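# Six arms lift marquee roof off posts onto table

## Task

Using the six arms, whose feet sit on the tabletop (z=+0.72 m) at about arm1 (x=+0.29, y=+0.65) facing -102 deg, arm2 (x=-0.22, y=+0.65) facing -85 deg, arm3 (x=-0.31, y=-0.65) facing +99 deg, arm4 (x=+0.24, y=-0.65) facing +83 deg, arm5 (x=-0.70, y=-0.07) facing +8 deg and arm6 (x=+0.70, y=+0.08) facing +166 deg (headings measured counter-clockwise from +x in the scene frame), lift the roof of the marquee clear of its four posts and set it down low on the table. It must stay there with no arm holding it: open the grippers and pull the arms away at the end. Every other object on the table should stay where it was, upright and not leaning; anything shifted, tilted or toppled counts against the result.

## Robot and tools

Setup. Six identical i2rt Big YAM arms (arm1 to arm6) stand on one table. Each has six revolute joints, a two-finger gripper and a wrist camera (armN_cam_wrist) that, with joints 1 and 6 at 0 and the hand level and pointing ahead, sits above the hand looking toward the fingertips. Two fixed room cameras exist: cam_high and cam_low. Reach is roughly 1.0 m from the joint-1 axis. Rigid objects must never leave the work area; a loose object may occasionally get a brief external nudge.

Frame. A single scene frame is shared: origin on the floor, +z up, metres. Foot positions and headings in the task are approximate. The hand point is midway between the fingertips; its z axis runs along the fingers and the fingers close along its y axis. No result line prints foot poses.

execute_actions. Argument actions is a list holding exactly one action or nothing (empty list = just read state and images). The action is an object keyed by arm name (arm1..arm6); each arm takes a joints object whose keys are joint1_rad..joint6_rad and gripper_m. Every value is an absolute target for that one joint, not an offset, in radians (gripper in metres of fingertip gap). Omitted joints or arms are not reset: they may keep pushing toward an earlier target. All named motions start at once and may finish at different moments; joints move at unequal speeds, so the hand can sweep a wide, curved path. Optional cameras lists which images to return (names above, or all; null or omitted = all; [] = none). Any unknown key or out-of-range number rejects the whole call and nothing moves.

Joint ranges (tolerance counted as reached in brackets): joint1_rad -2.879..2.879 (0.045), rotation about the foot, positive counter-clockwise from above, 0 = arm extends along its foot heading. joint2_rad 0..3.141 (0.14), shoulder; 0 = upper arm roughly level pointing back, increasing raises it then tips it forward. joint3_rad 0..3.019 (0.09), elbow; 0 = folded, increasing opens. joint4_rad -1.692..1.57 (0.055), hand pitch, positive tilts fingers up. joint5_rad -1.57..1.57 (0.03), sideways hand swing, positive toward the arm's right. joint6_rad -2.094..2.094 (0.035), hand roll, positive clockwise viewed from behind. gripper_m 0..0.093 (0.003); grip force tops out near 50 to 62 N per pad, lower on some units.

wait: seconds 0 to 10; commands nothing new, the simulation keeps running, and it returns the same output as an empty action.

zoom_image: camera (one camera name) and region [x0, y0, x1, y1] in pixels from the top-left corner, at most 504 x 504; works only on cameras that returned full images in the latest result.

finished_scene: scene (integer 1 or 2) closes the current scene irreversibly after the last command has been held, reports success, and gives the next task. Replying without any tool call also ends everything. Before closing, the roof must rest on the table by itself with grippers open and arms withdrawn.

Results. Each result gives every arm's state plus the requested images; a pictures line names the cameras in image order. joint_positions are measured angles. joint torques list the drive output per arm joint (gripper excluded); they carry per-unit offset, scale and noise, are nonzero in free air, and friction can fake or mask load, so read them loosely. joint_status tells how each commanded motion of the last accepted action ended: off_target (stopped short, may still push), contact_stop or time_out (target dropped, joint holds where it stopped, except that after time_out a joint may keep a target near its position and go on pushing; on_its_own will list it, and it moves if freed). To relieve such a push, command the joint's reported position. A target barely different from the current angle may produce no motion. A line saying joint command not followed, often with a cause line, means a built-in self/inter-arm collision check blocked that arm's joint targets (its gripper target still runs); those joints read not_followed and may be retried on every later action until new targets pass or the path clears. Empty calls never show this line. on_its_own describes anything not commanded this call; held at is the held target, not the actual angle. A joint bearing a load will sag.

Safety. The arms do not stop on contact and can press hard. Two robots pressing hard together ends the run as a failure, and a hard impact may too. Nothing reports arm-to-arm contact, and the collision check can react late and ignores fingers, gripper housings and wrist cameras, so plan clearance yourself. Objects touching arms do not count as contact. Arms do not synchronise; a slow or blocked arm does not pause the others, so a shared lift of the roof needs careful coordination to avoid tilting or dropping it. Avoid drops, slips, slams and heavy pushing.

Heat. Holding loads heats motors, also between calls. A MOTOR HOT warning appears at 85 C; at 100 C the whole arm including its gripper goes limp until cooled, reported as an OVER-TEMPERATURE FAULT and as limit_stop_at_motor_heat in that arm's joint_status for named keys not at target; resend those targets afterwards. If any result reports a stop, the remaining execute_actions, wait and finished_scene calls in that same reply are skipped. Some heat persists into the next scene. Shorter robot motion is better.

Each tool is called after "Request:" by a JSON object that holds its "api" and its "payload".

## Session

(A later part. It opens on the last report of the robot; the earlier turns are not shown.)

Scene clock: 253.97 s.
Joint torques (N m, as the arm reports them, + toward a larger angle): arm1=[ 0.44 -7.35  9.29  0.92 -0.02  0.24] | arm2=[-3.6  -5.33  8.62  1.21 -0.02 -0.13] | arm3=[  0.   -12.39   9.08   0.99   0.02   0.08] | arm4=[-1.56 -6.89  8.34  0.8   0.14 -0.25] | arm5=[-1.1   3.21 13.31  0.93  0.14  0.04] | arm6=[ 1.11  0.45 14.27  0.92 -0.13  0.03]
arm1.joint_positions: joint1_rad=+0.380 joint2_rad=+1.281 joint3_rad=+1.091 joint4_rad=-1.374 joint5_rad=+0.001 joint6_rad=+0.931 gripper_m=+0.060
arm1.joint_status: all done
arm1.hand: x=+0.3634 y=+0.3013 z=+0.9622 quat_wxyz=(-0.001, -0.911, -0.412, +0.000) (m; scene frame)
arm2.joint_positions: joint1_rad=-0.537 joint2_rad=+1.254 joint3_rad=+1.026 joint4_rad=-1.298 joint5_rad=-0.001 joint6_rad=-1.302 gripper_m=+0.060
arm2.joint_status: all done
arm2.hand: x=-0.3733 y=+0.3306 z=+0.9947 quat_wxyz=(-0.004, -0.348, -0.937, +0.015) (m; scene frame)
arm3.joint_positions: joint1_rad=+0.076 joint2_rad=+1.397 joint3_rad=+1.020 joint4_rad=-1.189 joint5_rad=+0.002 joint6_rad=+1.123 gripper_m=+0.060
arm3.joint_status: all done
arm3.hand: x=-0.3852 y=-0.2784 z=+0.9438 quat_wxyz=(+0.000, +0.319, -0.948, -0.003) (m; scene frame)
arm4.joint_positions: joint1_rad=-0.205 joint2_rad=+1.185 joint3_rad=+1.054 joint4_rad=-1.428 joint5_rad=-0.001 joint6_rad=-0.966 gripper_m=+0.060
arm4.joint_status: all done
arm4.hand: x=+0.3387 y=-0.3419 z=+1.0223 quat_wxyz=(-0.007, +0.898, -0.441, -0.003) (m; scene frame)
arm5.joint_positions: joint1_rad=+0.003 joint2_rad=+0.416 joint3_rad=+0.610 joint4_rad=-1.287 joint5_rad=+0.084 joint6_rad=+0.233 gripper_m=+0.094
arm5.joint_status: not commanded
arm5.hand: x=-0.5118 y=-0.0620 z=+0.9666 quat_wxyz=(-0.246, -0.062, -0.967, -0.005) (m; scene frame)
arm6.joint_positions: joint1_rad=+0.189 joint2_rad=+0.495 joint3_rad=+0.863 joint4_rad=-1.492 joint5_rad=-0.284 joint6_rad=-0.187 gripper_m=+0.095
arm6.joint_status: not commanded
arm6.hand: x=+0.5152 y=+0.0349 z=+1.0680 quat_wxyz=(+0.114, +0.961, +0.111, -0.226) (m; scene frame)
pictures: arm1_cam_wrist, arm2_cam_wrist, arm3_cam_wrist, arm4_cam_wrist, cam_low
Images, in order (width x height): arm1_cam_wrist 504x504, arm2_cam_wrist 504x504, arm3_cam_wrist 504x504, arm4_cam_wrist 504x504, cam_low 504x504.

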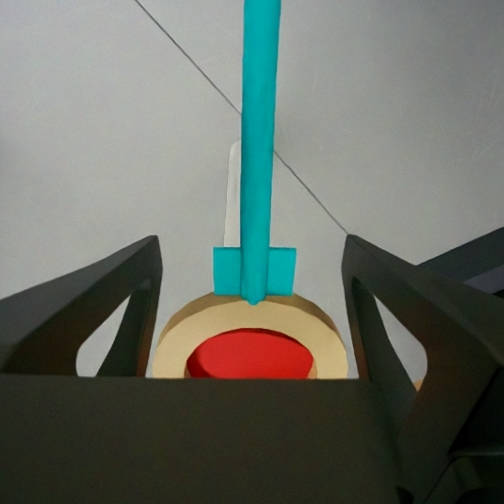

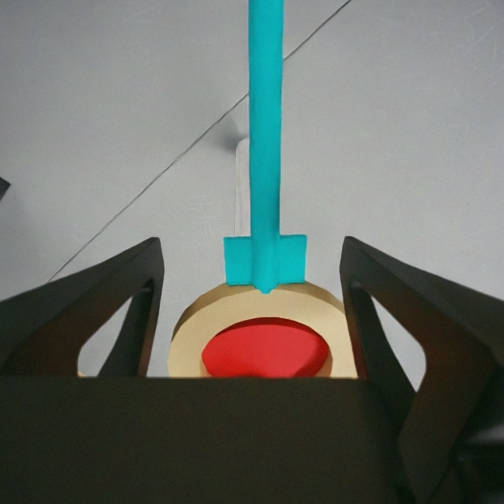

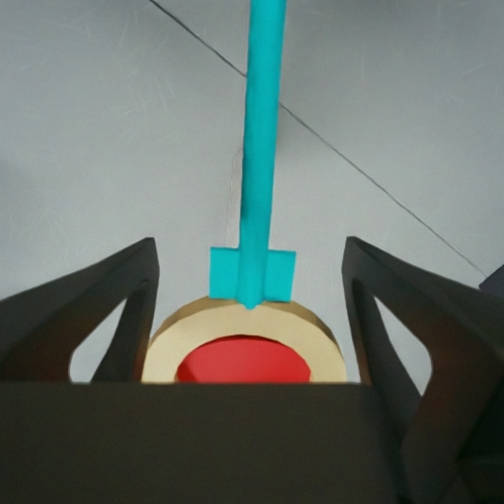

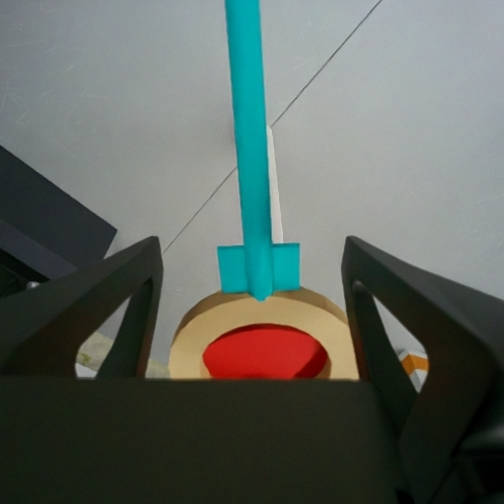

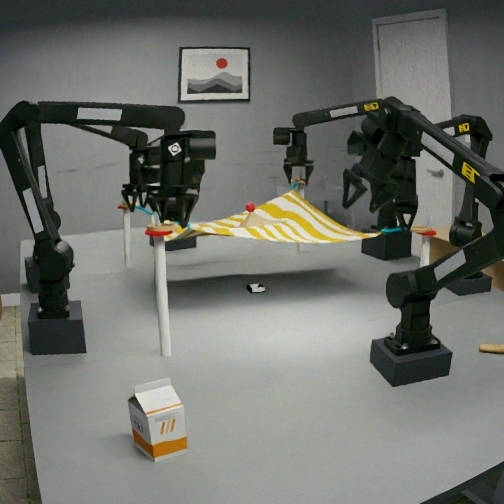

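Request:
{"api": "execute_actions", "payload": {"actions": [{"arm1":{"joints":{"joint3_rad":1.075,"joint4_rad":-1.335}},"arm2":{"joints":{"joint3_rad":0.997,"joint4_rad":-1.26}},"arm3":{"joints":{"joint3_rad":1.0,"joint4_rad":-1.15}},"arm4":{"joints":{"joint3_rad":1.035,"joint4_rad":-1.385}}}], "cameras": []}}

Request:
{"api": "execute_actions", "payload": {"actions": [{"arm1":{"joints":{"gripper_m":0.0}},"arm2":{"joints":{"gripper_m":0.0}},"arm3":{"joints":{"gripper_m":0.0}},"arm4":{"joints":{"gripper_m":0.0}}}], "cameras": ["arm1_cam_wrist","arm2_cam_wrist","arm3_cam_wrist","arm4_cam_wrist"]}}

Scene clock: 263.37 s.
Joint torques (N m, as the arm reports them, + toward a larger angle): arm1=[ 0.52 -7.74  8.65  0.95 -0.03  0.24] | arm2=[-3.54 -4.97  8.17  1.23 -0.02 -0.12] | arm3=[  0.31 -11.89   8.58   1.1    0.04   0.07] | arm4=[-1.07 -6.27  7.85  0.84  0.12 -0.28] | arm5=[-1.41  3.75 13.18  0.94  0.11  0.04] | arm6=[ 1.13  0.47 14.3   0.91 -0.13  0.04]
arm1.joint_positions: joint1_rad=+0.380 joint2_rad=+1.281 joint3_rad=+1.073 joint4_rad=-1.349 joint5_rad=+0.001 joint6_rad=+0.931 gripper_m=+0.060
arm1.joint_status: all done
arm1.hand: x=+0.3635 y=+0.3006 z=+0.9558 quat_wxyz=(-0.005, -0.911, -0.412, +0.001) (m; scene frame)
arm2.joint_positions: joint1_rad=-0.537 joint2_rad=+1.254 joint3_rad=+1.006 joint4_rad=-1.273 joint5_rad=-0.001 joint6_rad=-1.302 gripper_m=+0.060
arm2.joint_status: all done
arm2.hand: x=-0.3728 y=+0.3313 z=+0.9873 quat_wxyz=(-0.003, -0.348, -0.937, +0.018) (m; scene frame)
arm3.joint_positions: joint1_rad=+0.076 joint2_rad=+1.397 joint3_rad=+1.011 joint4_rad=-1.168 joint5_rad=+0.002 joint6_rad=+1.123 gripper_m=+0.060
arm3.joint_status: all done
arm3.hand: x=-0.3856 y=-0.2765 z=+0.9407 quat_wxyz=(-0.001, +0.319, -0.948, -0.009) (m; scene frame)
arm4.joint_positions: joint1_rad=-0.205 joint2_rad=+1.185 joint3_rad=+1.036 joint4_rad=-1.403 joint5_rad=-0.001 joint6_rad=-0.966 gripper_m=+0.060
arm4.joint_status: all done
arm4.hand: x=+0.3388 y=-0.3414 z=+1.0153 quat_wxyz=(-0.010, +0.898, -0.441, -0.003) (m; scene frame)
arm5.joint_positions: joint1_rad=+0.003 joint2_rad=+0.416 joint3_rad=+0.610 joint4_rad=-1.287 joint5_rad=+0.084 joint6_rad=+0.233 gripper_m=+0.094
arm5.joint_status: not commanded
arm5.hand: x=-0.5118 y=-0.0620 z=+0.9666 quat_wxyz=(-0.246, -0.062, -0.967, -0.005) (m; scene frame)
arm6.joint_positions: joint1_rad=+0.189 joint2_rad=+0.495 joint3_rad=+0.863 joint4_rad=-1.492 joint5_rad=-0.284 joint6_rad=-0.187 gripper_m=+0.095
arm6.joint_status: not commanded
arm6.hand: x=+0.5152 y=+0.0349 z=+1.0680 quat_wxyz=(+0.114, +0.961, +0.111, -0.226) (m; scene frame)
pictures: none
No camera images: the call's "cameras" was empty. Leave "cameras" out to get every camera's image.

Scene clock: 264.00 s.
Joint torques (N m, as the arm reports them, + toward a larger angle): arm1=[ 0.51 -7.39  8.52  0.94 -0.02  0.22] | arm2=[-3.54 -5.32  8.17  0.93  0.14 -0.12] | arm3=[  0.02 -12.1    8.64   0.99   0.01   0.08] | arm4=[-0.95 -7.03  7.9   0.51  0.13 -0.26] | arm5=[-1.19  3.12 13.18  1.1   0.06  0.04] | arm6=[ 1.15  0.47 14.28  0.91 -0.13  0.04]
arm1.joint_positions: joint1_rad=+0.380 joint2_rad=+1.281 joint3_rad=+1.073 joint4_rad=-1.348 joint5_rad=+0.001 joint6_rad=+0.931 gripper_m=+0.022
arm1.joint_status: gripper_m off_target (ended at +0.022, target +0.000)
arm1.hand: x=+0.3636 y=+0.3006 z=+0.9558 quat_wxyz=(-0.005, -0.911, -0.412, +0.001) (m; scene frame)
arm2.joint_positions: joint1_rad=-0.537 joint2_rad=+1.254 joint3_rad=+1.006 joint4_rad=-1.267 joint5_rad=-0.005 joint6_rad=-1.304 gripper_m=+0.022
arm2.joint_status: gripper_m off_target (ended at +0.022, target +0.000)
arm2.hand: x=-0.3729 y=+0.3296 z=+0.9873 quat_wxyz=(-0.005, -0.347, -0.938, +0.021) (m; scene frame)
arm3.joint_positions: joint1_rad=+0.076 joint2_rad=+1.397 joint3_rad=+1.011 joint4_rad=-1.166 joint5_rad=+0.002 joint6_rad=+1.123 gripper_m=+0.021
arm3.joint_status: gripper_m off_target (ended at +0.021, target +0.000)
arm3.hand: x=-0.3857 y=-0.2761 z=+0.9407 quat_wxyz=(-0.001, +0.319, -0.948, -0.010) (m; scene frame)
arm4.joint_positions: joint1_rad=-0.205 joint2_rad=+1.185 joint3_rad=+1.036 joint4_rad=-1.397 joint5_rad=-0.001 joint6_rad=-0.967 gripper_m=+0.021
arm4.joint_status: gripper_m off_target (ended at +0.021, target +0.000)
arm4.hand: x=+0.3392 y=-0.3402 z=+1.0153 quat_wxyz=(-0.013, +0.898, -0.440, -0.004) (m; scene frame)
arm5.joint_positions: joint1_rad=+0.003 joint2_rad=+0.416 joint3_rad=+0.610 joint4_rad=-1.287 joint5_rad=+0.084 joint6_rad=+0.233 gripper_m=+0.094
arm5.joint_status: not commanded
arm5.hand: x=-0.5118 y=-0.0620 z=+0.9666 quat_wxyz=(-0.246, -0.062, -0.967, -0.005) (m; scene frame)
arm6.joint_positions: joint1_rad=+0.189 joint2_rad=+0.495 joint3_rad=+0.863 joint4_rad=-1.492 joint5_rad=-0.284 joint6_rad=-0.187 gripper_m=+0.095
arm6.joint_status: not commanded
arm6.hand: x=+0.5152 y=+0.0349 z=+1.0680 quat_wxyz=(+0.114, +0.961, +0.111, -0.226) (m; scene frame)
pictures: arm1_cam_wrist, arm2_cam_wrist, arm3_cam_wrist, arm4_cam_wrist
Images, in order (width x height): arm1_cam_wrist 504x504, arm2_cam_wrist 504x504, arm3_cam_wrist 504x504, arm4_cam_wrist 504x504.

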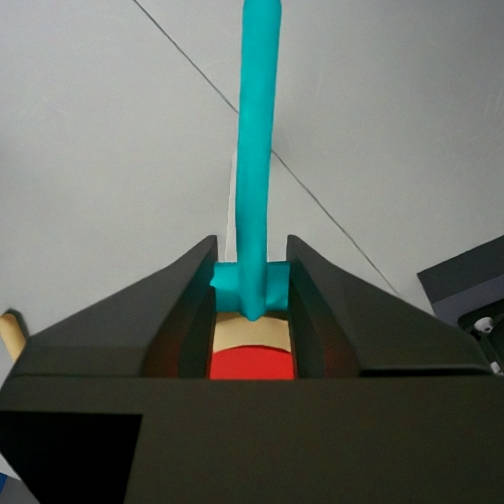

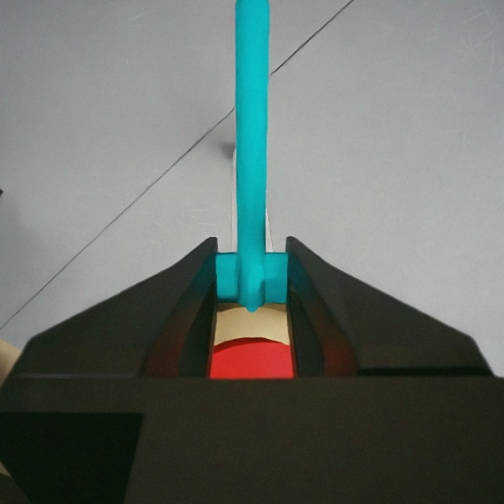

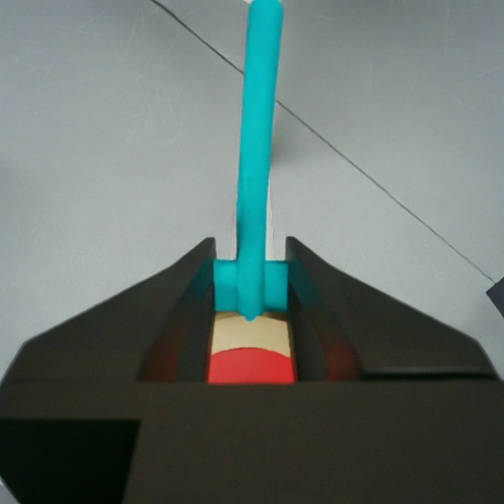

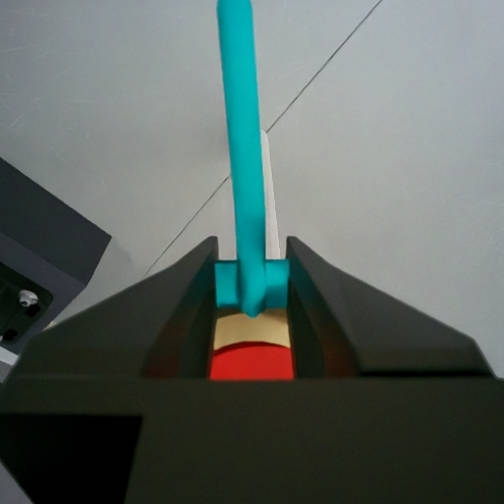

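Request:
{"api": "execute_actions", "payload": {"actions": [{"arm1":{"joints":{"joint1_rad":0.433,"joint2_rad":1.238,"joint3_rad":1.096,"joint4_rad":-1.402}},"arm2":{"joints":{"joint1_rad":-0.598,"joint2_rad":1.225,"joint3_rad":1.041,"joint4_rad":-1.32}},"arm3":{"joints":{"joint1_rad":0.131,"joint2_rad":1.355,"joint3_rad":1.033,"joint4_rad":-1.22}},"arm4":{"joints":{"joint1_rad":-0.263,"joint2_rad":1.146,"joint3_rad":1.064,"joint4_rad":-1.455}}}], "cameras": ["cam_high","cam_low"]}}

Request:
{"api": "zoom_image", "payload": {"camera": "cam_low", "region": [100, 160, 220, 250]}}

Request:
{"api": "zoom_image", "payload": {"camera": "cam_low", "region": [260, 140, 450, 250]}}

Scene clock: 284.60 s.
Joint torques (N m, as the arm reports them, + toward a larger angle): arm1=[ 0.48 -8.12 10.43 -0.35 -0.16  0.23] | arm2=[-4.83 -6.77 11.88 -0.17  0.56 -0.09] | arm3=[  0.72 -12.85  11.44  -0.39  -0.13   0.07] | arm4=[-2.21 -8.19 10.   -0.83  0.55 -0.22] | arm5=[-1.55  3.17 13.25  0.99  0.1   0.05] | arm6=[ 1.12  0.43 14.29  0.92 -0.13  0.04]
arm1.joint_positions: joint1_rad=+0.422 joint2_rad=+1.252 joint3_rad=+1.073 joint4_rad=-1.384 joint5_rad=+0.005 joint6_rad=+0.931 gripper_m=+0.022
arm1.joint_status: all done
arm1.hand: x=+0.3749 y=+0.3141 z=+0.9655 quat_wxyz=(-0.001, -0.902, -0.431, +0.002) (m; scene frame)
arm2.joint_positions: joint1_rad=-0.568 joint2_rad=+1.239 joint3_rad=+1.007 joint4_rad=-1.303 joint5_rad=-0.015 joint6_rad=-1.307 gripper_m=+0.022
arm2.joint_status: all done
arm2.hand: x=-0.3770 y=+0.3420 z=+0.9923 quat_wxyz=(-0.011, -0.360, -0.933, +0.011) (m; scene frame)
arm3.joint_positions: joint1_rad=+0.121 joint2_rad=+1.363 joint3_rad=+1.011 joint4_rad=-1.202 joint5_rad=+0.005 joint6_rad=+1.124 gripper_m=+0.021
arm3.joint_status: all done
arm3.hand: x=-0.3994 y=-0.2883 z=+0.9527 quat_wxyz=(-0.003, +0.340, -0.940, -0.009) (m; scene frame)
arm4.joint_positions: joint1_rad=-0.240 joint2_rad=+1.158 joint3_rad=+1.036 joint4_rad=-1.426 joint5_rad=-0.014 joint6_rad=-0.967 gripper_m=+0.021
arm4.joint_status: all done
arm4.hand: x=+0.3446 y=-0.3516 z=+1.0234 quat_wxyz=(-0.011, +0.890, -0.455, -0.010) (m; scene frame)
arm5.joint_positions: joint1_rad=+0.003 joint2_rad=+0.416 joint3_rad=+0.610 joint4_rad=-1.287 joint5_rad=+0.084 joint6_rad=+0.233 gripper_m=+0.094
arm5.joint_status: not commanded
arm5.hand: x=-0.5118 y=-0.0620 z=+0.9666 quat_wxyz=(-0.246, -0.062, -0.967, -0.005) (m; scene frame)
arm6.joint_positions: joint1_rad=+0.189 joint2_rad=+0.495 joint3_rad=+0.863 joint4_rad=-1.492 joint5_rad=-0.284 joint6_rad=-0.187 gripper_m=+0.095
arm6.joint_status: not commanded
arm6.hand: x=+0.5152 y=+0.0349 z=+1.0680 quat_wxyz=(+0.114, +0.961, +0.111, -0.226) (m; scene frame)
pictures: cam_high, cam_low
Images, in order (width x height): cam_high 504x504, cam_low 504x504.

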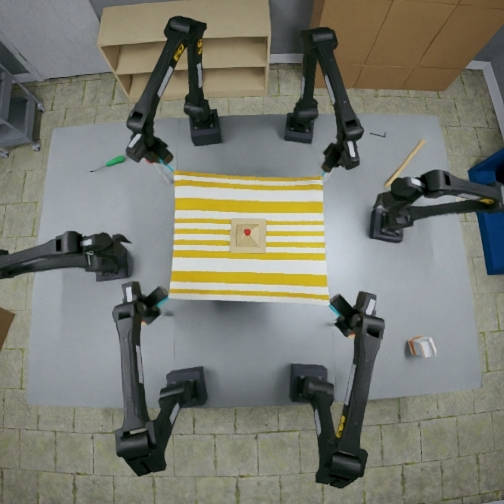

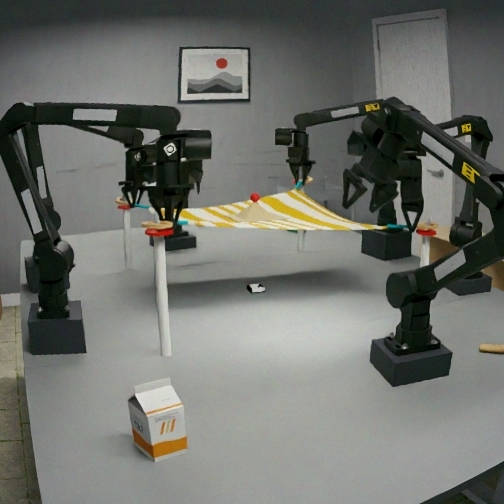

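Region (100, 160, 220, 250) of cam_low's 504x504 image, scaled by 4.200, with more detail than that image has; it fills the top 378 rows of this view, and the rest is white.

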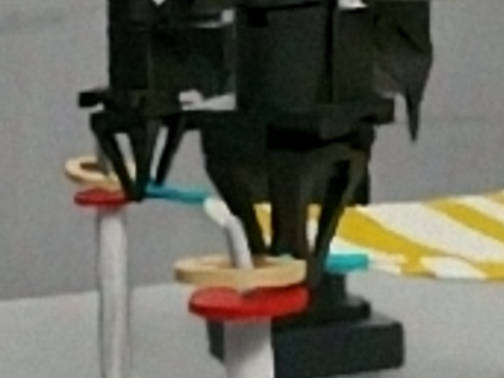

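Region (260, 140, 450, 250) of cam_low's 504x504 image, scaled by 2.653, with more detail than that image has; it fills the top 292 rows of this view, and the rest is white.

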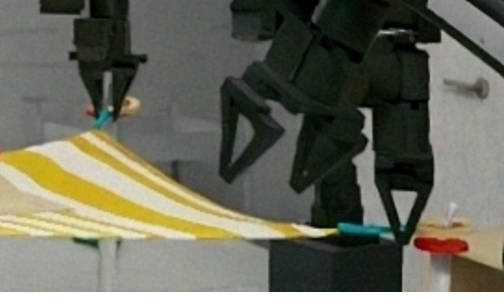

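Request:
{"api": "execute_actions", "payload": {"actions": [{"arm1":{"joints":{"joint2_rad":1.224,"joint3_rad":1.229,"joint4_rad":-1.549}},"arm2":{"joints":{"joint1_rad":-0.625,"joint2_rad":1.213,"joint3_rad":1.163,"joint4_rad":-1.47}},"arm3":{"joints":{"joint2_rad":1.311,"joint3_rad":1.147,"joint4_rad":-1.373}},"arm4":{"joints":{"joint1_rad":-0.285,"joint2_rad":1.138,"joint3_rad":1.2,"joint4_rad":-1.6}}}], "cameras": ["cam_low"]}}

Request:
{"api": "zoom_image", "payload": {"camera": "cam_low", "region": [100, 160, 220, 250]}}

Request:
{"api": "zoom_image", "payload": {"camera": "cam_low", "region": [260, 140, 450, 250]}}

Scene clock: 302.07 s.
Joint torques (N m, as the arm reports them, + toward a larger angle): arm1=[ 0.86 -8.42 11.97 -0.49 -0.24  0.22] | arm2=[-5.27 -6.93 12.91 -0.24  0.69 -0.08] | arm3=[  0.63 -10.05  13.91  -0.48  -0.2    0.07] | arm4=[-3.06 -7.59 10.27 -1.19  0.64 -0.26] | arm5=[-1.48  3.37 13.38  1.02  0.09  0.07] | arm6=[ 1.17  0.44 14.28  0.92 -0.13  0.04]
arm1.joint_positions: joint1_rad=+0.422 joint2_rad=+1.234 joint3_rad=+1.189 joint4_rad=-1.530 joint5_rad=+0.007 joint6_rad=+0.931 gripper_m=+0.022
arm1.joint_status: all done
arm1.hand: x=+0.3735 y=+0.3176 z=+1.0151 quat_wxyz=(+0.005, -0.902, -0.431, +0.002) (m; scene frame)
arm2.joint_positions: joint1_rad=-0.589 joint2_rad=+1.228 joint3_rad=+1.120 joint4_rad=-1.452 joint5_rad=-0.018 joint6_rad=-1.307 gripper_m=+0.022
arm2.joint_status: all done
arm2.hand: x=-0.3825 y=+0.3465 z=+1.0382 quat_wxyz=(-0.013, -0.370, -0.929, -0.001) (m; scene frame)
arm3.joint_positions: joint1_rad=+0.121 joint2_rad=+1.311 joint3_rad=+1.102 joint4_rad=-1.353 joint5_rad=+0.007 joint6_rad=+1.124 gripper_m=+0.021
arm3.joint_status: all done
arm3.hand: x=-0.3973 y=-0.2948 z=+1.0040 quat_wxyz=(-0.003, +0.340, -0.940, -0.004) (m; scene frame)
arm4.joint_positions: joint1_rad=-0.252 joint2_rad=+1.148 joint3_rad=+1.169 joint4_rad=-1.567 joint5_rad=-0.017 joint6_rad=-0.967 gripper_m=+0.021
arm4.joint_status: all done
arm4.hand: x=+0.3477 y=-0.3533 z=+1.0770 quat_wxyz=(-0.012, +0.888, -0.460, -0.012) (m; scene frame)
arm5.joint_positions: joint1_rad=+0.003 joint2_rad=+0.416 joint3_rad=+0.610 joint4_rad=-1.287 joint5_rad=+0.084 joint6_rad=+0.233 gripper_m=+0.094
arm5.joint_status: not commanded
arm5.hand: x=-0.5118 y=-0.0620 z=+0.9666 quat_wxyz=(-0.246, -0.062, -0.967, -0.005) (m; scene frame)
arm6.joint_positions: joint1_rad=+0.189 joint2_rad=+0.495 joint3_rad=+0.863 joint4_rad=-1.492 joint5_rad=-0.284 joint6_rad=-0.187 gripper_m=+0.095
arm6.joint_status: not commanded
arm6.hand: x=+0.5152 y=+0.0349 z=+1.0680 quat_wxyz=(+0.114, +0.961, +0.111, -0.226) (m; scene frame)
pictures: cam_low
Images, in order (width x height): cam_low 504x504.

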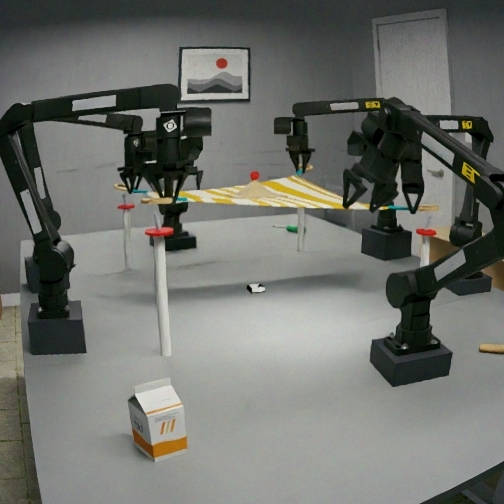

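Region (100, 160, 220, 250) of cam_low's 504x504 image, scaled by 4.200, with more detail than that image has; it fills the top 378 rows of this view, and the rest is white.

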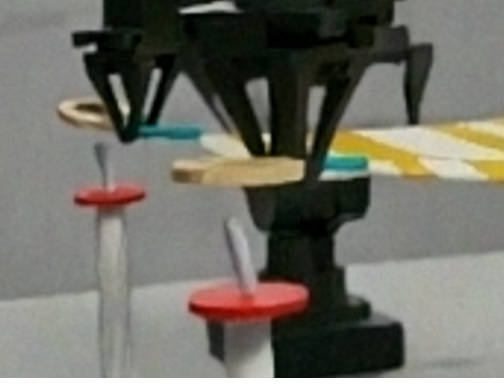

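Region (260, 140, 450, 250) of cam_low's 504x504 image, scaled by 2.653, with more detail than that image has; it fills the top 292 rows of this view, and the rest is white.

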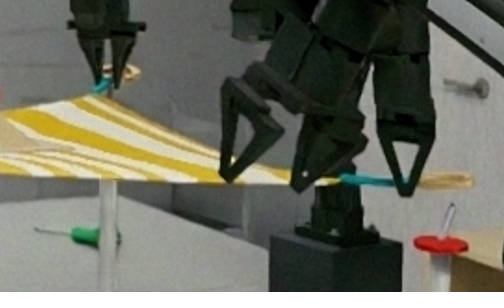

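Request:
{"api": "execute_actions", "payload": {"actions": [{"arm2":{"joints":{"joint3_rad":1.2,"joint4_rad":-1.5}},"arm1":{"joints":{"joint1_rad":0.25}},"arm3":{"joints":{"joint1_rad":0.0}}}], "cameras": []}}

Request:
{"api": "execute_actions", "payload": {"actions": [{"arm1":{"joints":{"joint1_rad":0.11}},"arm2":{"joints":{"joint1_rad":-0.26}},"arm3":{"joints":{"joint1_rad":-0.145}},"arm4":{"joints":{"joint1_rad":0.087}}}], "cameras": ["cam_high","cam_low"]}}

Scene clock: 338.83 s.
Joint torques (N m, as the arm reports them, + toward a larger angle): arm1=[ 0.04 -7.23 12.15 -0.36 -0.12  0.23] | arm2=[-5.11 -7.24 13.73 -0.35  0.68 -0.09] | arm3=[  0.17 -11.02  13.81  -0.36  -0.07   0.07] | arm4=[-2.71 -7.28 10.27 -0.81  0.69 -0.26] | arm5=[-1.39  2.99 13.24  0.94  0.09  0.06] | arm6=[ 1.13  0.46 14.29  0.91 -0.13  0.03]
arm1.joint_positions: joint1_rad=+0.246 joint2_rad=+1.234 joint3_rad=+1.189 joint4_rad=-1.534 joint5_rad=+0.004 joint6_rad=+0.931 gripper_m=+0.022
arm1.joint_status: all done
arm1.hand: x=+0.3149 y=+0.3092 z=+1.0151 quat_wxyz=(+0.007, -0.937, -0.350, +0.000) (m; scene frame)
arm2.joint_positions: joint1_rad=-0.589 joint2_rad=+1.228 joint3_rad=+1.147 joint4_rad=-1.481 joint5_rad=-0.018 joint6_rad=-1.307 gripper_m=+0.022
arm2.joint_status: all done
arm2.hand: x=-0.3829 y=+0.3459 z=+1.0485 quat_wxyz=(-0.013, -0.370, -0.929, -0.002) (m; scene frame)
arm3.joint_positions: joint1_rad=-0.004 joint2_rad=+1.311 joint3_rad=+1.102 joint4_rad=-1.356 joint5_rad=+0.004 joint6_rad=+1.124 gripper_m=+0.021
arm3.joint_status: all done
arm3.hand: x=-0.3530 y=-0.2873 z=+1.0039 quat_wxyz=(-0.002, +0.281, -0.960, -0.003) (m; scene frame)
arm4.joint_positions: joint1_rad=-0.252 joint2_rad=+1.148 joint3_rad=+1.169 joint4_rad=-1.571 joint5_rad=-0.017 joint6_rad=-0.967 gripper_m=+0.021
arm4.joint_status: not commanded
arm4.hand: x=+0.3474 y=-0.3543 z=+1.0770 quat_wxyz=(-0.010, +0.888, -0.461, -0.011) (m; scene frame)
arm5.joint_positions: joint1_rad=+0.003 joint2_rad=+0.416 joint3_rad=+0.610 joint4_rad=-1.287 joint5_rad=+0.084 joint6_rad=+0.233 gripper_m=+0.094
arm5.joint_status: not commanded
arm5.hand: x=-0.5118 y=-0.0620 z=+0.9666 quat_wxyz=(-0.246, -0.062, -0.967, -0.005) (m; scene frame)
arm6.joint_positions: joint1_rad=+0.189 joint2_rad=+0.495 joint3_rad=+0.863 joint4_rad=-1.492 joint5_rad=-0.284 joint6_rad=-0.187 gripper_m=+0.095
arm6.joint_status: not commanded
arm6.hand: x=+0.5152 y=+0.0349 z=+1.0680 quat_wxyz=(+0.114, +0.961, +0.111, -0.226) (m; scene frame)
pictures: none
No camera images: the call's "cameras" was empty. Leave "cameras" out to get every camera's image.

Scene clock: 339.90 s.
Joint torques (N m, as the arm reports them, + toward a larger angle): arm1=[-0.14 -7.54 12.22 -0.19 -0.07  0.23] | arm2=[-2.87 -6.66 13.65 -0.14  0.11 -0.08] | arm3=[  0.65 -11.1   13.82  -0.36   0.     0.06] | arm4=[-0.7  -7.23 10.25 -0.75  0.23 -0.25] | arm5=[-1.31  3.09 13.39  0.94  0.1   0.05] | arm6=[ 1.15  0.49 14.3   0.91 -0.13  0.03]
arm1.joint_positions: joint1_rad=+0.108 joint2_rad=+1.234 joint3_rad=+1.189 joint4_rad=-1.536 joint5_rad=+0.002 joint6_rad=+0.931 gripper_m=+0.022
arm1.joint_status: all done
arm1.hand: x=+0.2681 y=+0.3096 z=+1.0151 quat_wxyz=(+0.007, -0.959, -0.285, -0.002) (m; scene frame)
arm2.joint_positions: joint1_rad=-0.257 joint2_rad=+1.228 joint3_rad=+1.147 joint4_rad=-1.485 joint5_rad=-0.005 joint6_rad=-1.307 gripper_m=+0.022
arm2.joint_status: all done
arm2.hand: x=-0.2780 y=+0.3116 z=+1.0497 quat_wxyz=(-0.008, -0.212, -0.977, -0.003) (m; scene frame)
arm3.joint_positions: joint1_rad=-0.151 joint2_rad=+1.311 joint3_rad=+1.102 joint4_rad=-1.356 joint5_rad=+0.002 joint6_rad=+1.124 gripper_m=+0.021
arm3.joint_status: all done
arm3.hand: x=-0.2998 y=-0.2848 z=+1.0038 quat_wxyz=(-0.001, +0.210, -0.978, -0.003) (m; scene frame)
arm4.joint_positions: joint1_rad=+0.086 joint2_rad=+1.148 joint3_rad=+1.169 joint4_rad=-1.578 joint5_rad=-0.005 joint6_rad=-0.967 gripper_m=+0.021
arm4.joint_status: all done
arm4.hand: x=+0.2451 y=-0.3374 z=+1.0772 quat_wxyz=(-0.007, +0.952, -0.305, -0.006) (m; scene frame)
arm5.joint_positions: joint1_rad=+0.003 joint2_rad=+0.416 joint3_rad=+0.610 joint4_rad=-1.287 joint5_rad=+0.084 joint6_rad=+0.233 gripper_m=+0.094
arm5.joint_status: not commanded
arm5.hand: x=-0.5118 y=-0.0620 z=+0.9666 quat_wxyz=(-0.246, -0.062, -0.967, -0.005) (m; scene frame)
arm6.joint_positions: joint1_rad=+0.189 joint2_rad=+0.495 joint3_rad=+0.863 joint4_rad=-1.492 joint5_rad=-0.284 joint6_rad=-0.187 gripper_m=+0.095
arm6.joint_status: not commanded
arm6.hand: x=+0.5152 y=+0.0349 z=+1.0680 quat_wxyz=(+0.114, +0.961, +0.111, -0.226) (m; scene frame)
pictures: cam_high, cam_low
Images, in order (width x height): cam_high 504x504, cam_low 504x504.

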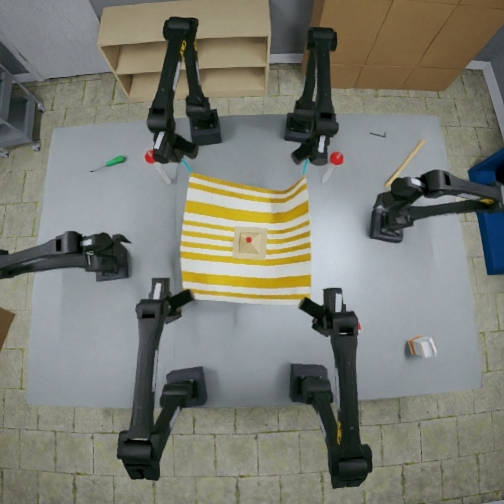

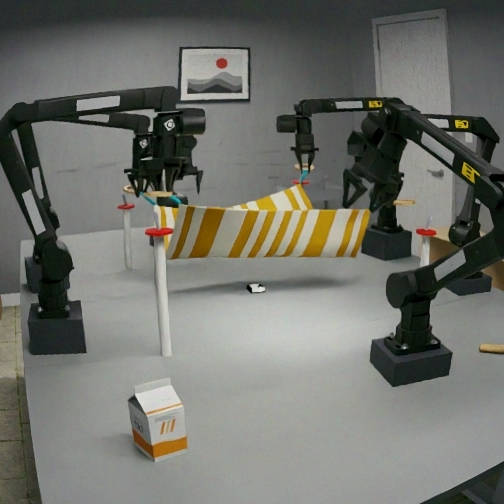

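Request:
{"api": "execute_actions", "payload": {"actions": [{"arm1":{"joints":{"joint2_rad":1.248,"joint3_rad":1.118,"joint4_rad":-1.417}},"arm2":{"joints":{"joint2_rad":1.264,"joint3_rad":1.048,"joint4_rad":-1.332}},"arm3":{"joints":{"joint2_rad":1.337,"joint3_rad":1.041,"joint4_rad":-1.255}},"arm4":{"joints":{"joint2_rad":1.182,"joint3_rad":1.056,"joint4_rad":-1.425}}}], "cameras": ["cam_low"]}}

Request:
{"api": "execute_actions", "payload": {"actions": [{"arm1":{"joints":{"joint2_rad":1.345,"joint3_rad":0.88,"joint4_rad":-1.077}},"arm2":{"joints":{"joint2_rad":1.425,"joint3_rad":0.806,"joint4_rad":-0.922}},"arm3":{"joints":{"joint2_rad":1.47,"joint3_rad":0.864,"joint4_rad":-0.935}},"arm4":{"joints":{"joint2_rad":1.346,"joint3_rad":0.753,"joint4_rad":-0.95}}}], "cameras": ["cam_high","cam_low"]}}

Scene clock: 357.40 s.
Joint torques (N m, as the arm reports them, + toward a larger angle): arm1=[-0.16 -7.27  9.15  0.83 -0.04  0.24] | arm2=[-2.84 -5.8   8.71  0.92  0.1  -0.09] | arm3=[  0.26 -10.96   9.23   1.03  -0.01   0.08] | arm4=[-0.56 -7.19  8.37  0.62  0.23 -0.26] | arm5=[-1.54  4.12 13.29  0.93  0.1   0.02] | arm6=[ 1.14  0.56 14.29  0.91 -0.13  0.03]
arm1.joint_positions: joint1_rad=+0.108 joint2_rad=+1.250 joint3_rad=+1.112 joint4_rad=-1.428 joint5_rad=+0.002 joint6_rad=+0.931 gripper_m=+0.022
arm1.joint_status: all done
arm1.hand: x=+0.2677 y=+0.3031 z=+0.9804 quat_wxyz=(+0.001, -0.959, -0.285, +0.001) (m; scene frame)
arm2.joint_positions: joint1_rad=-0.257 joint2_rad=+1.258 joint3_rad=+1.051 joint4_rad=-1.341 joint5_rad=-0.005 joint6_rad=-1.307 gripper_m=+0.022
arm2.joint_status: all done
arm2.hand: x=-0.2787 y=+0.3036 z=+1.0036 quat_wxyz=(-0.009, -0.212, -0.977, +0.005) (m; scene frame)
arm3.joint_positions: joint1_rad=-0.151 joint2_rad=+1.332 joint3_rad=+1.047 joint4_rad=-1.271 joint5_rad=+0.002 joint6_rad=+1.124 gripper_m=+0.021
arm3.joint_status: all done
arm3.hand: x=-0.2998 y=-0.2819 z=+0.9762 quat_wxyz=(-0.002, +0.210, -0.978, -0.007) (m; scene frame)
arm4.joint_positions: joint1_rad=+0.086 joint2_rad=+1.186 joint3_rad=+1.048 joint4_rad=-1.438 joint5_rad=-0.005 joint6_rad=-0.967 gripper_m=+0.021
arm4.joint_status: all done
arm4.hand: x=+0.2451 y=-0.3310 z=+1.0201 quat_wxyz=(+0.001, +0.952, -0.305, -0.003) (m; scene frame)
arm5.joint_positions: joint1_rad=+0.003 joint2_rad=+0.416 joint3_rad=+0.610 joint4_rad=-1.287 joint5_rad=+0.084 joint6_rad=+0.233 gripper_m=+0.094
arm5.joint_status: not commanded
arm5.hand: x=-0.5118 y=-0.0620 z=+0.9666 quat_wxyz=(-0.246, -0.062, -0.967, -0.005) (m; scene frame)
arm6.joint_positions: joint1_rad=+0.189 joint2_rad=+0.495 joint3_rad=+0.863 joint4_rad=-1.492 joint5_rad=-0.284 joint6_rad=-0.187 gripper_m=+0.095
arm6.joint_status: not commanded
arm6.hand: x=+0.5152 y=+0.0349 z=+1.0680 quat_wxyz=(+0.114, +0.961, +0.111, -0.226) (m; scene frame)
pictures: cam_low
Images, in order (width x height): cam_low 504x504.

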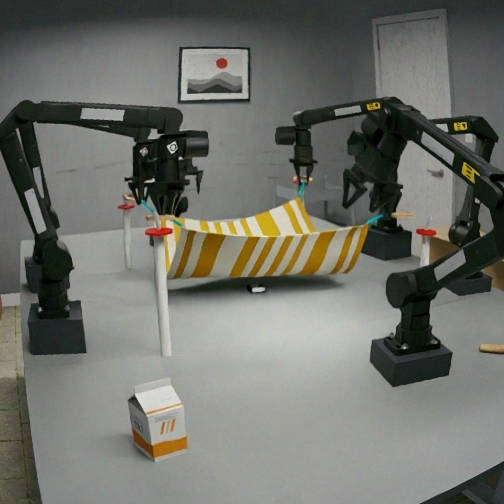

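Scene clock: 358.57 s.
Joint torques (N m, as the arm reports them, + toward a larger angle): arm1=[ 0.03 -9.01  8.46  0.81 -0.05  0.23] | arm2=[-2.77 -7.96  7.79  1.05  0.04 -0.09] | arm3=[  0.41 -13.21   8.92   0.98   0.     0.06] | arm4=[-0.93 -9.22  7.12  0.58  0.17 -0.25] | arm5=[-1.42  3.49 13.3   1.05  0.09  0.04] | arm6=[ 1.13  0.46 14.29  0.91 -0.13  0.04]
arm1.joint_positions: joint1_rad=+0.108 joint2_rad=+1.365 joint3_rad=+0.870 joint4_rad=-1.089 joint5_rad=+0.002 joint6_rad=+0.931 gripper_m=+0.022
arm1.joint_status: all done
arm1.hand: x=+0.2679 y=+0.3065 z=+0.8553 quat_wxyz=(+0.009, -0.959, -0.285, -0.002) (m; scene frame)
arm2.joint_positions: joint1_rad=-0.257 joint2_rad=+1.441 joint3_rad=+0.800 joint4_rad=-0.934 joint5_rad=-0.003 joint6_rad=-1.307 gripper_m=+0.022
arm2.joint_status: all done
arm2.hand: x=-0.2763 y=+0.3087 z=+0.8569 quat_wxyz=(-0.007, -0.212, -0.977, -0.008) (m; scene frame)
arm3.joint_positions: joint1_rad=-0.151 joint2_rad=+1.483 joint3_rad=+0.857 joint4_rad=-0.952 joint5_rad=+0.002 joint6_rad=+1.124 gripper_m=+0.021
arm3.joint_status: all done
arm3.hand: x=-0.3000 y=-0.2860 z=+0.8590 quat_wxyz=(+0.000, +0.210, -0.978, +0.003) (m; scene frame)
arm4.joint_positions: joint1_rad=+0.086 joint2_rad=+1.358 joint3_rad=+0.744 joint4_rad=-0.966 joint5_rad=-0.003 joint6_rad=-0.967 gripper_m=+0.021
arm4.joint_status: all done
arm4.hand: x=+0.2451 y=-0.3322 z=+0.8603 quat_wxyz=(+0.004, +0.952, -0.305, -0.002) (m; scene frame)
arm5.joint_positions: joint1_rad=+0.003 joint2_rad=+0.416 joint3_rad=+0.610 joint4_rad=-1.287 joint5_rad=+0.084 joint6_rad=+0.233 gripper_m=+0.094
arm5.joint_status: not commanded
arm5.hand: x=-0.5118 y=-0.0620 z=+0.9666 quat_wxyz=(-0.246, -0.062, -0.967, -0.005) (m; scene frame)
arm6.joint_positions: joint1_rad=+0.189 joint2_rad=+0.495 joint3_rad=+0.863 joint4_rad=-1.492 joint5_rad=-0.284 joint6_rad=-0.187 gripper_m=+0.095
arm6.joint_status: not commanded
arm6.hand: x=+0.5152 y=+0.0349 z=+1.0680 quat_wxyz=(+0.114, +0.961, +0.111, -0.226) (m; scene frame)
pictures: cam_high, cam_low
Images, in order (width x height): cam_high 504x504, cam_low 504x504.

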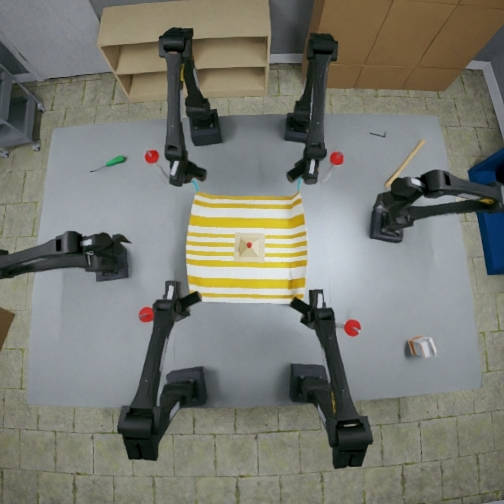

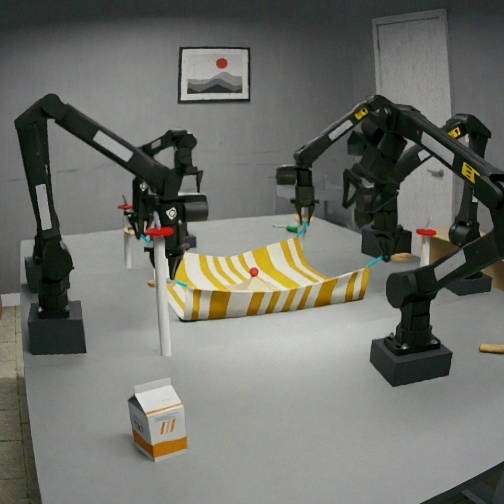

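Request:
{"api": "execute_actions", "payload": {"actions": [{"arm1":{"joints":{"joint2_rad":1.56,"joint3_rad":0.745,"joint4_rad":-0.717}},"arm2":{"joints":{"joint2_rad":1.695,"joint3_rad":0.713,"joint4_rad":-0.552}},"arm3":{"joints":{"joint2_rad":1.727,"joint3_rad":0.772,"joint4_rad":-0.585}},"arm4":{"joints":{"joint2_rad":1.63,"joint3_rad":0.647,"joint4_rad":-0.557}}}], "cameras": ["cam_high","cam_low"]}}

Request:
{"api": "zoom_image", "payload": {"camera": "cam_low", "region": [110, 210, 440, 370]}}

Scene clock: 366.47 s.
Joint torques (N m, as the arm reports them, + toward a larger angle): arm1=[  0.   -10.03   6.54   0.93  -0.05   0.23] | arm2=[-2.83 -8.38  4.68  1.17  0.04 -0.09] | arm3=[  0.34 -15.23   6.01   1.02   0.     0.07] | arm4=[ -0.56 -10.79   4.48   0.75   0.18  -0.26] | arm5=[-1.3   3.3  13.27  0.94  0.11  0.02] | arm6=[ 1.15  0.44 14.28  0.91 -0.13  0.03]
arm1.joint_positions: joint1_rad=+0.108 joint2_rad=+1.579 joint3_rad=+0.737 joint4_rad=-0.730 joint5_rad=+0.002 joint6_rad=+0.931 gripper_m=+0.022
arm1.joint_status: all done
arm1.hand: x=+0.2677 y=+0.3042 z=+0.7453 quat_wxyz=(+0.004, -0.959, -0.285, +0.000) (m; scene frame)
arm2.joint_positions: joint1_rad=-0.257 joint2_rad=+1.698 joint3_rad=+0.716 joint4_rad=-0.565 joint5_rad=-0.003 joint6_rad=-1.307 gripper_m=+0.022
arm2.joint_status: all done
arm2.hand: x=-0.2764 y=+0.3003 z=+0.7501 quat_wxyz=(-0.008, -0.212, -0.977, +0.006) (m; scene frame)
arm3.joint_positions: joint1_rad=-0.151 joint2_rad=+1.742 joint3_rad=+0.773 joint4_rad=-0.602 joint5_rad=+0.002 joint6_rad=+1.124 gripper_m=+0.021
arm3.joint_status: all done
arm3.hand: x=-0.3001 y=-0.2806 z=+0.7465 quat_wxyz=(+0.000, +0.210, -0.978, +0.000) (m; scene frame)
arm4.joint_positions: joint1_rad=+0.086 joint2_rad=+1.635 joint3_rad=+0.645 joint4_rad=-0.574 joint5_rad=-0.003 joint6_rad=-0.967 gripper_m=+0.021
arm4.joint_status: all done
arm4.hand: x=+0.2450 y=-0.3249 z=+0.7501 quat_wxyz=(-0.004, +0.952, -0.305, -0.004) (m; scene frame)
arm5.joint_positions: joint1_rad=+0.003 joint2_rad=+0.416 joint3_rad=+0.610 joint4_rad=-1.287 joint5_rad=+0.084 joint6_rad=+0.233 gripper_m=+0.094
arm5.joint_status: not commanded
arm5.hand: x=-0.5118 y=-0.0620 z=+0.9666 quat_wxyz=(-0.246, -0.062, -0.967, -0.005) (m; scene frame)
arm6.joint_positions: joint1_rad=+0.189 joint2_rad=+0.495 joint3_rad=+0.863 joint4_rad=-1.492 joint5_rad=-0.284 joint6_rad=-0.187 gripper_m=+0.095
arm6.joint_status: not commanded
arm6.hand: x=+0.5152 y=+0.0349 z=+1.0680 quat_wxyz=(+0.114, +0.961, +0.111, -0.226) (m; scene frame)
pictures: cam_high, cam_low
Images, in order (width x height): cam_high 504x504, cam_low 504x504.

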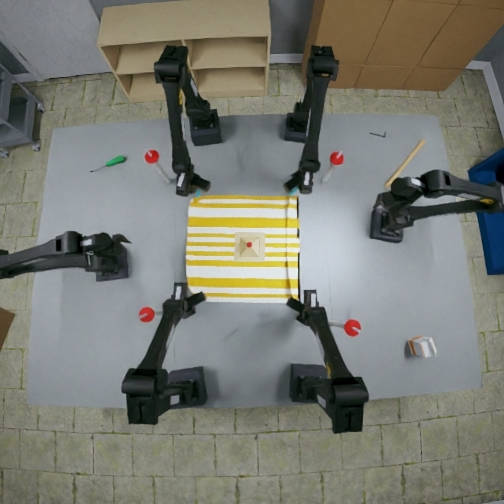

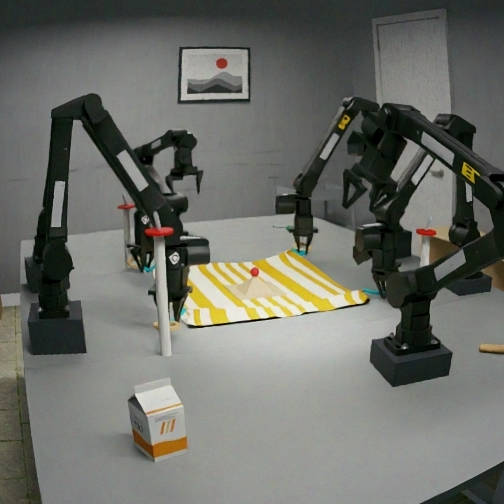

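Region (110, 210, 440, 370) of cam_low's 504x504 image, scaled by 1.527, with more detail than that image has; it fills the top 244 rows of this view, and the rest is white.

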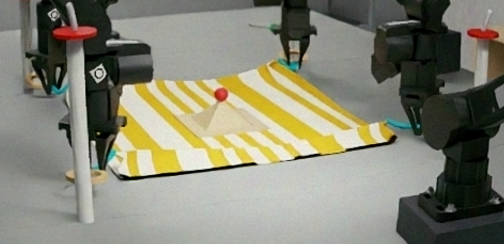

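Request:
{"api": "execute_actions", "payload": {"actions": [{"arm1":{"joints":{"joint2_rad":1.612,"joint4_rad":-0.672}},"arm2":{"joints":{"joint2_rad":1.752,"joint4_rad":-0.505}},"arm3":{"joints":{"joint2_rad":1.778,"joint4_rad":-0.54}},"arm4":{"joints":{"joint2_rad":1.695,"joint4_rad":-0.495}}}], "cameras": []}}

Request:
{"api": "execute_actions", "payload": {"actions": [{"arm1":{"joints":{"gripper_m":0.06}},"arm2":{"joints":{"gripper_m":0.06}},"arm3":{"joints":{"gripper_m":0.06}},"arm4":{"joints":{"gripper_m":0.06}}}], "cameras": ["arm1_cam_wrist","arm2_cam_wrist","arm3_cam_wrist","arm4_cam_wrist"]}}

Scene clock: 375.63 s.
Joint torques (N m, as the arm reports them, + toward a larger angle): arm1=[ 0.12 -8.61  6.27  0.89 -0.05  0.23] | arm2=[-2.82 -7.5   4.66  1.19  0.04 -0.09] | arm3=[  0.35 -12.82   5.82   1.1    0.     0.06] | arm4=[-0.57 -9.78  4.36  0.69  0.19 -0.25] | arm5=[-1.35  3.71 13.21  0.89  0.11  0.06] | arm6=[ 1.15  0.47 14.3   0.91 -0.13  0.03]
arm1.joint_positions: joint1_rad=+0.108 joint2_rad=+1.610 joint3_rad=+0.737 joint4_rad=-0.685 joint5_rad=+0.002 joint6_rad=+0.931 gripper_m=+0.022
arm1.joint_status: all done
arm1.hand: x=+0.2673 y=+0.2980 z=+0.7352 quat_wxyz=(-0.003, -0.959, -0.285, +0.002) (m; scene frame)
arm2.joint_positions: joint1_rad=-0.257 joint2_rad=+1.734 joint3_rad=+0.716 joint4_rad=-0.518 joint5_rad=-0.003 joint6_rad=-1.307 gripper_m=+0.022
arm2.joint_status: all done
arm2.hand: x=-0.2769 y=+0.2963 z=+0.7383 quat_wxyz=(-0.008, -0.212, -0.977, +0.011) (m; scene frame)
arm3.joint_positions: joint1_rad=-0.151 joint2_rad=+1.769 joint3_rad=+0.773 joint4_rad=-0.558 joint5_rad=+0.002 joint6_rad=+1.124 gripper_m=+0.021
arm3.joint_status: all done
arm3.hand: x=-0.3000 y=-0.2754 z=+0.7369 quat_wxyz=(-0.002, +0.210, -0.978, -0.008) (m; scene frame)
arm4.joint_positions: joint1_rad=+0.086 joint2_rad=+1.686 joint3_rad=+0.645 joint4_rad=-0.512 joint5_rad=-0.003 joint6_rad=-0.967 gripper_m=+0.021
arm4.joint_status: all done
arm4.hand: x=+0.2450 y=-0.3198 z=+0.7345 quat_wxyz=(-0.009, +0.952, -0.305, -0.005) (m; scene frame)
arm5.joint_positions: joint1_rad=+0.003 joint2_rad=+0.416 joint3_rad=+0.610 joint4_rad=-1.287 joint5_rad=+0.084 joint6_rad=+0.233 gripper_m=+0.094
arm5.joint_status: not commanded
arm5.hand: x=-0.5118 y=-0.0620 z=+0.9666 quat_wxyz=(-0.246, -0.062, -0.967, -0.005) (m; scene frame)
arm6.joint_positions: joint1_rad=+0.189 joint2_rad=+0.495 joint3_rad=+0.863 joint4_rad=-1.492 joint5_rad=-0.284 joint6_rad=-0.187 gripper_m=+0.095
arm6.joint_status: not commanded
arm6.hand: x=+0.5152 y=+0.0349 z=+1.0680 quat_wxyz=(+0.114, +0.961, +0.111, -0.226) (m; scene frame)
pictures: none
No camera images: the call's "cameras" was empty. Leave "cameras" out to get every camera's image.

Scene clock: 376.27 s.
Joint torques (N m, as the arm reports them, + toward a larger angle): arm1=[-0.12 -8.47  6.25  0.9  -0.06  0.23] | arm2=[-2.89 -7.3   4.58  1.2   0.04 -0.07] | arm3=[  0.34 -13.17   5.8    1.16   0.     0.08] | arm4=[-0.44 -9.52  4.34  0.71  0.18 -0.24] | arm5=[-1.12  4.   13.34  0.95  0.09  0.03] | arm6=[ 1.14  0.5  14.29  0.91 -0.13  0.03]
arm1.joint_positions: joint1_rad=+0.108 joint2_rad=+1.610 joint3_rad=+0.737 joint4_rad=-0.685 joint5_rad=+0.002 joint6_rad=+0.931 gripper_m=+0.060
arm1.joint_status: all done
arm1.hand: x=+0.2673 y=+0.2980 z=+0.7352 quat_wxyz=(-0.003, -0.959, -0.285, +0.002) (m; scene frame)
arm2.joint_positions: joint1_rad=-0.257 joint2_rad=+1.734 joint3_rad=+0.716 joint4_rad=-0.518 joint5_rad=-0.003 joint6_rad=-1.307 gripper_m=+0.060
arm2.joint_status: all done
arm2.hand: x=-0.2769 y=+0.2963 z=+0.7383 quat_wxyz=(-0.008, -0.212, -0.977, +0.011) (m; scene frame)
arm3.joint_positions: joint1_rad=-0.151 joint2_rad=+1.769 joint3_rad=+0.773 joint4_rad=-0.558 joint5_rad=+0.002 joint6_rad=+1.124 gripper_m=+0.060
arm3.joint_status: all done
arm3.hand: x=-0.3000 y=-0.2754 z=+0.7369 quat_wxyz=(-0.002, +0.210, -0.978, -0.008) (m; scene frame)
arm4.joint_positions: joint1_rad=+0.086 joint2_rad=+1.686 joint3_rad=+0.645 joint4_rad=-0.512 joint5_rad=-0.003 joint6_rad=-0.967 gripper_m=+0.060
arm4.joint_status: all done
arm4.hand: x=+0.2450 y=-0.3198 z=+0.7345 quat_wxyz=(-0.009, +0.952, -0.305, -0.005) (m; scene frame)
arm5.joint_positions: joint1_rad=+0.003 joint2_rad=+0.416 joint3_rad=+0.610 joint4_rad=-1.287 joint5_rad=+0.084 joint6_rad=+0.233 gripper_m=+0.094
arm5.joint_status: not commanded
arm5.hand: x=-0.5118 y=-0.0620 z=+0.9666 quat_wxyz=(-0.246, -0.062, -0.967, -0.005) (m; scene frame)
arm6.joint_positions: joint1_rad=+0.189 joint2_rad=+0.495 joint3_rad=+0.863 joint4_rad=-1.492 joint5_rad=-0.284 joint6_rad=-0.187 gripper_m=+0.095
arm6.joint_status: not commanded
arm6.hand: x=+0.5152 y=+0.0349 z=+1.0680 quat_wxyz=(+0.114, +0.961, +0.111, -0.226) (m; scene frame)
pictures: arm1_cam_wrist, arm2_cam_wrist, arm3_cam_wrist, arm4_cam_wrist
Images, in order (width x height): arm1_cam_wrist 504x504, arm2_cam_wrist 504x504, arm3_cam_wrist 504x504, arm4_cam_wrist 504x504.

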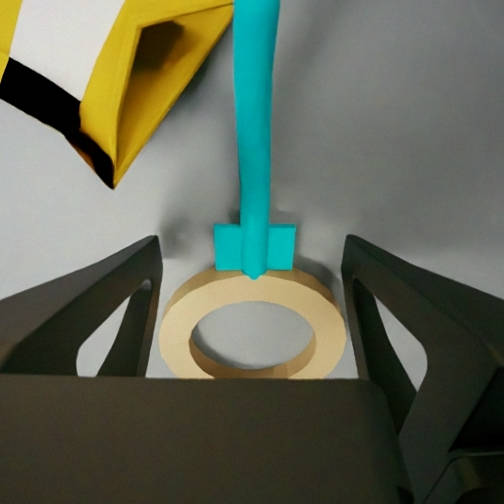

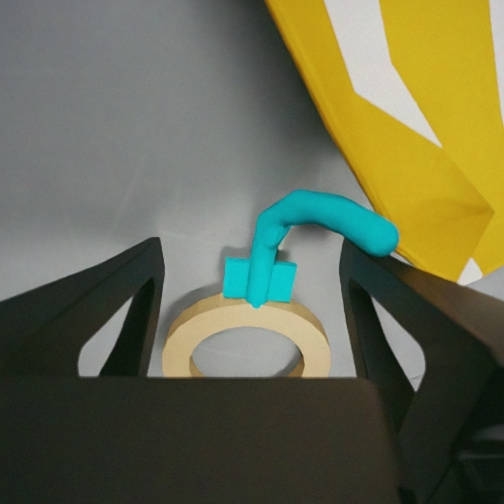

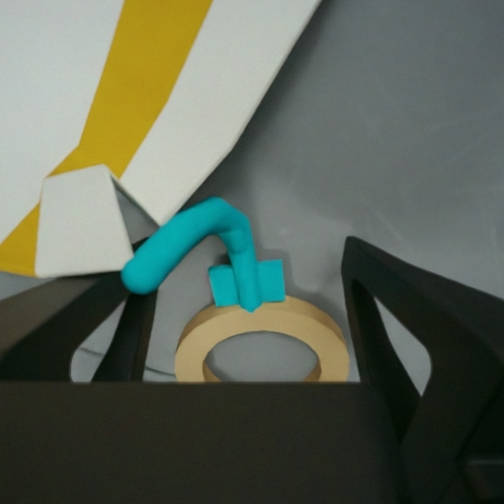

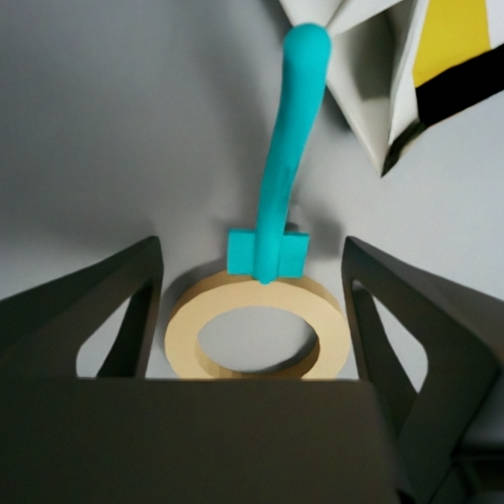

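Lift straight up and retract.

Request:
{"api": "execute_actions", "payload": {"actions": [{"arm1":{"joints":{"joint2_rad":0.9,"joint3_rad":0.8,"joint4_rad":-1.4}},"arm2":{"joints":{"joint2_rad":0.9,"joint3_rad":0.75,"joint4_rad":-1.35}},"arm3":{"joints":{"joint2_rad":0.9,"joint3_rad":0.8,"joint4_rad":-1.4}},"arm4":{"joints":{"joint2_rad":0.9,"joint3_rad":0.7,"joint4_rad":-1.3}}}], "cameras": ["cam_high","cam_low"]}}

Scene clock: 382.17 s.
Joint torques (N m, as the arm reports them, + toward a larger angle): arm1=[ 0.03 -2.43 12.12 -0.03 -0.06  0.23] | arm2=[-2.9  -2.06 12.16  0.1   0.03 -0.09] | arm3=[ 0.26 -3.67 12.64 -0.18 -0.01  0.06] | arm4=[-0.03 -1.69  9.98 -0.44  0.19 -0.24] | arm5=[-1.42  3.1  13.26  1.    0.09  0.05] | arm6=[ 1.15  0.44 14.28  0.92 -0.13  0.03]
arm1.joint_positions: joint1_rad=+0.108 joint2_rad=+0.899 joint3_rad=+0.760 joint4_rad=-1.388 joint5_rad=+0.002 joint6_rad=+0.931 gripper_m=+0.060
arm1.joint_status: all done
arm1.hand: x=+0.2751 y=+0.4214 z=+0.9388 quat_wxyz=(-0.017, -0.958, -0.285, +0.008) (m; scene frame)
arm2.joint_positions: joint1_rad=-0.257 joint2_rad=+0.904 joint3_rad=+0.716 joint4_rad=-1.339 joint5_rad=-0.003 joint6_rad=-1.307 gripper_m=+0.060
arm2.joint_status: all done
arm2.hand: x=-0.2588 y=+0.4246 z=+0.9707 quat_wxyz=(-0.008, -0.212, -0.977, +0.016) (m; scene frame)
arm3.joint_positions: joint1_rad=-0.151 joint2_rad=+0.898 joint3_rad=+0.773 joint4_rad=-1.384 joint5_rad=+0.002 joint6_rad=+1.124 gripper_m=+0.060
arm3.joint_status: all done
arm3.hand: x=-0.3031 y=-0.4172 z=+0.9911 quat_wxyz=(-0.008, +0.209, -0.977, -0.031) (m; scene frame)
arm4.joint_positions: joint1_rad=+0.086 joint2_rad=+0.899 joint3_rad=+0.670 joint4_rad=-1.283 joint5_rad=-0.003 joint6_rad=-0.967 gripper_m=+0.060
arm4.joint_status: all done
arm4.hand: x=+0.2437 y=-0.4248 z=+0.9480 quat_wxyz=(-0.029, +0.952, -0.305, -0.012) (m; scene frame)
arm5.joint_positions: joint1_rad=+0.003 joint2_rad=+0.416 joint3_rad=+0.610 joint4_rad=-1.287 joint5_rad=+0.084 joint6_rad=+0.233 gripper_m=+0.094
arm5.joint_status: not commanded
arm5.hand: x=-0.5118 y=-0.0620 z=+0.9666 quat_wxyz=(-0.246, -0.062, -0.967, -0.005) (m; scene frame)
arm6.joint_positions: joint1_rad=+0.189 joint2_rad=+0.495 joint3_rad=+0.863 joint4_rad=-1.492 joint5_rad=-0.284 joint6_rad=-0.187 gripper_m=+0.095
arm6.joint_status: not commanded
arm6.hand: x=+0.5152 y=+0.0349 z=+1.0680 quat_wxyz=(+0.114, +0.961, +0.111, -0.226) (m; scene frame)
pictures: cam_high, cam_low
Images, in order (width x height): cam_high 504x504, cam_low 504x504.

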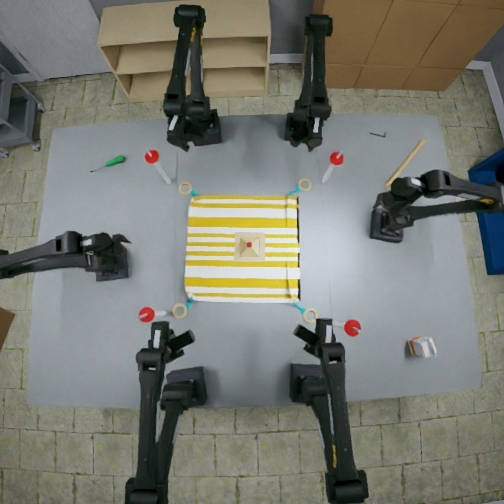

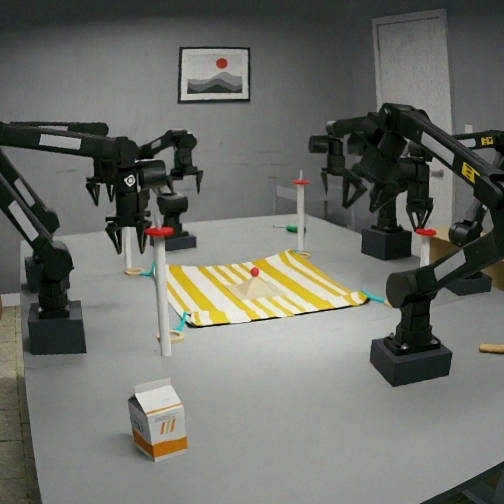

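Request:
{"api": "finished_scene", "payload": {"scene": 1}}

The scene is finished: the task was done.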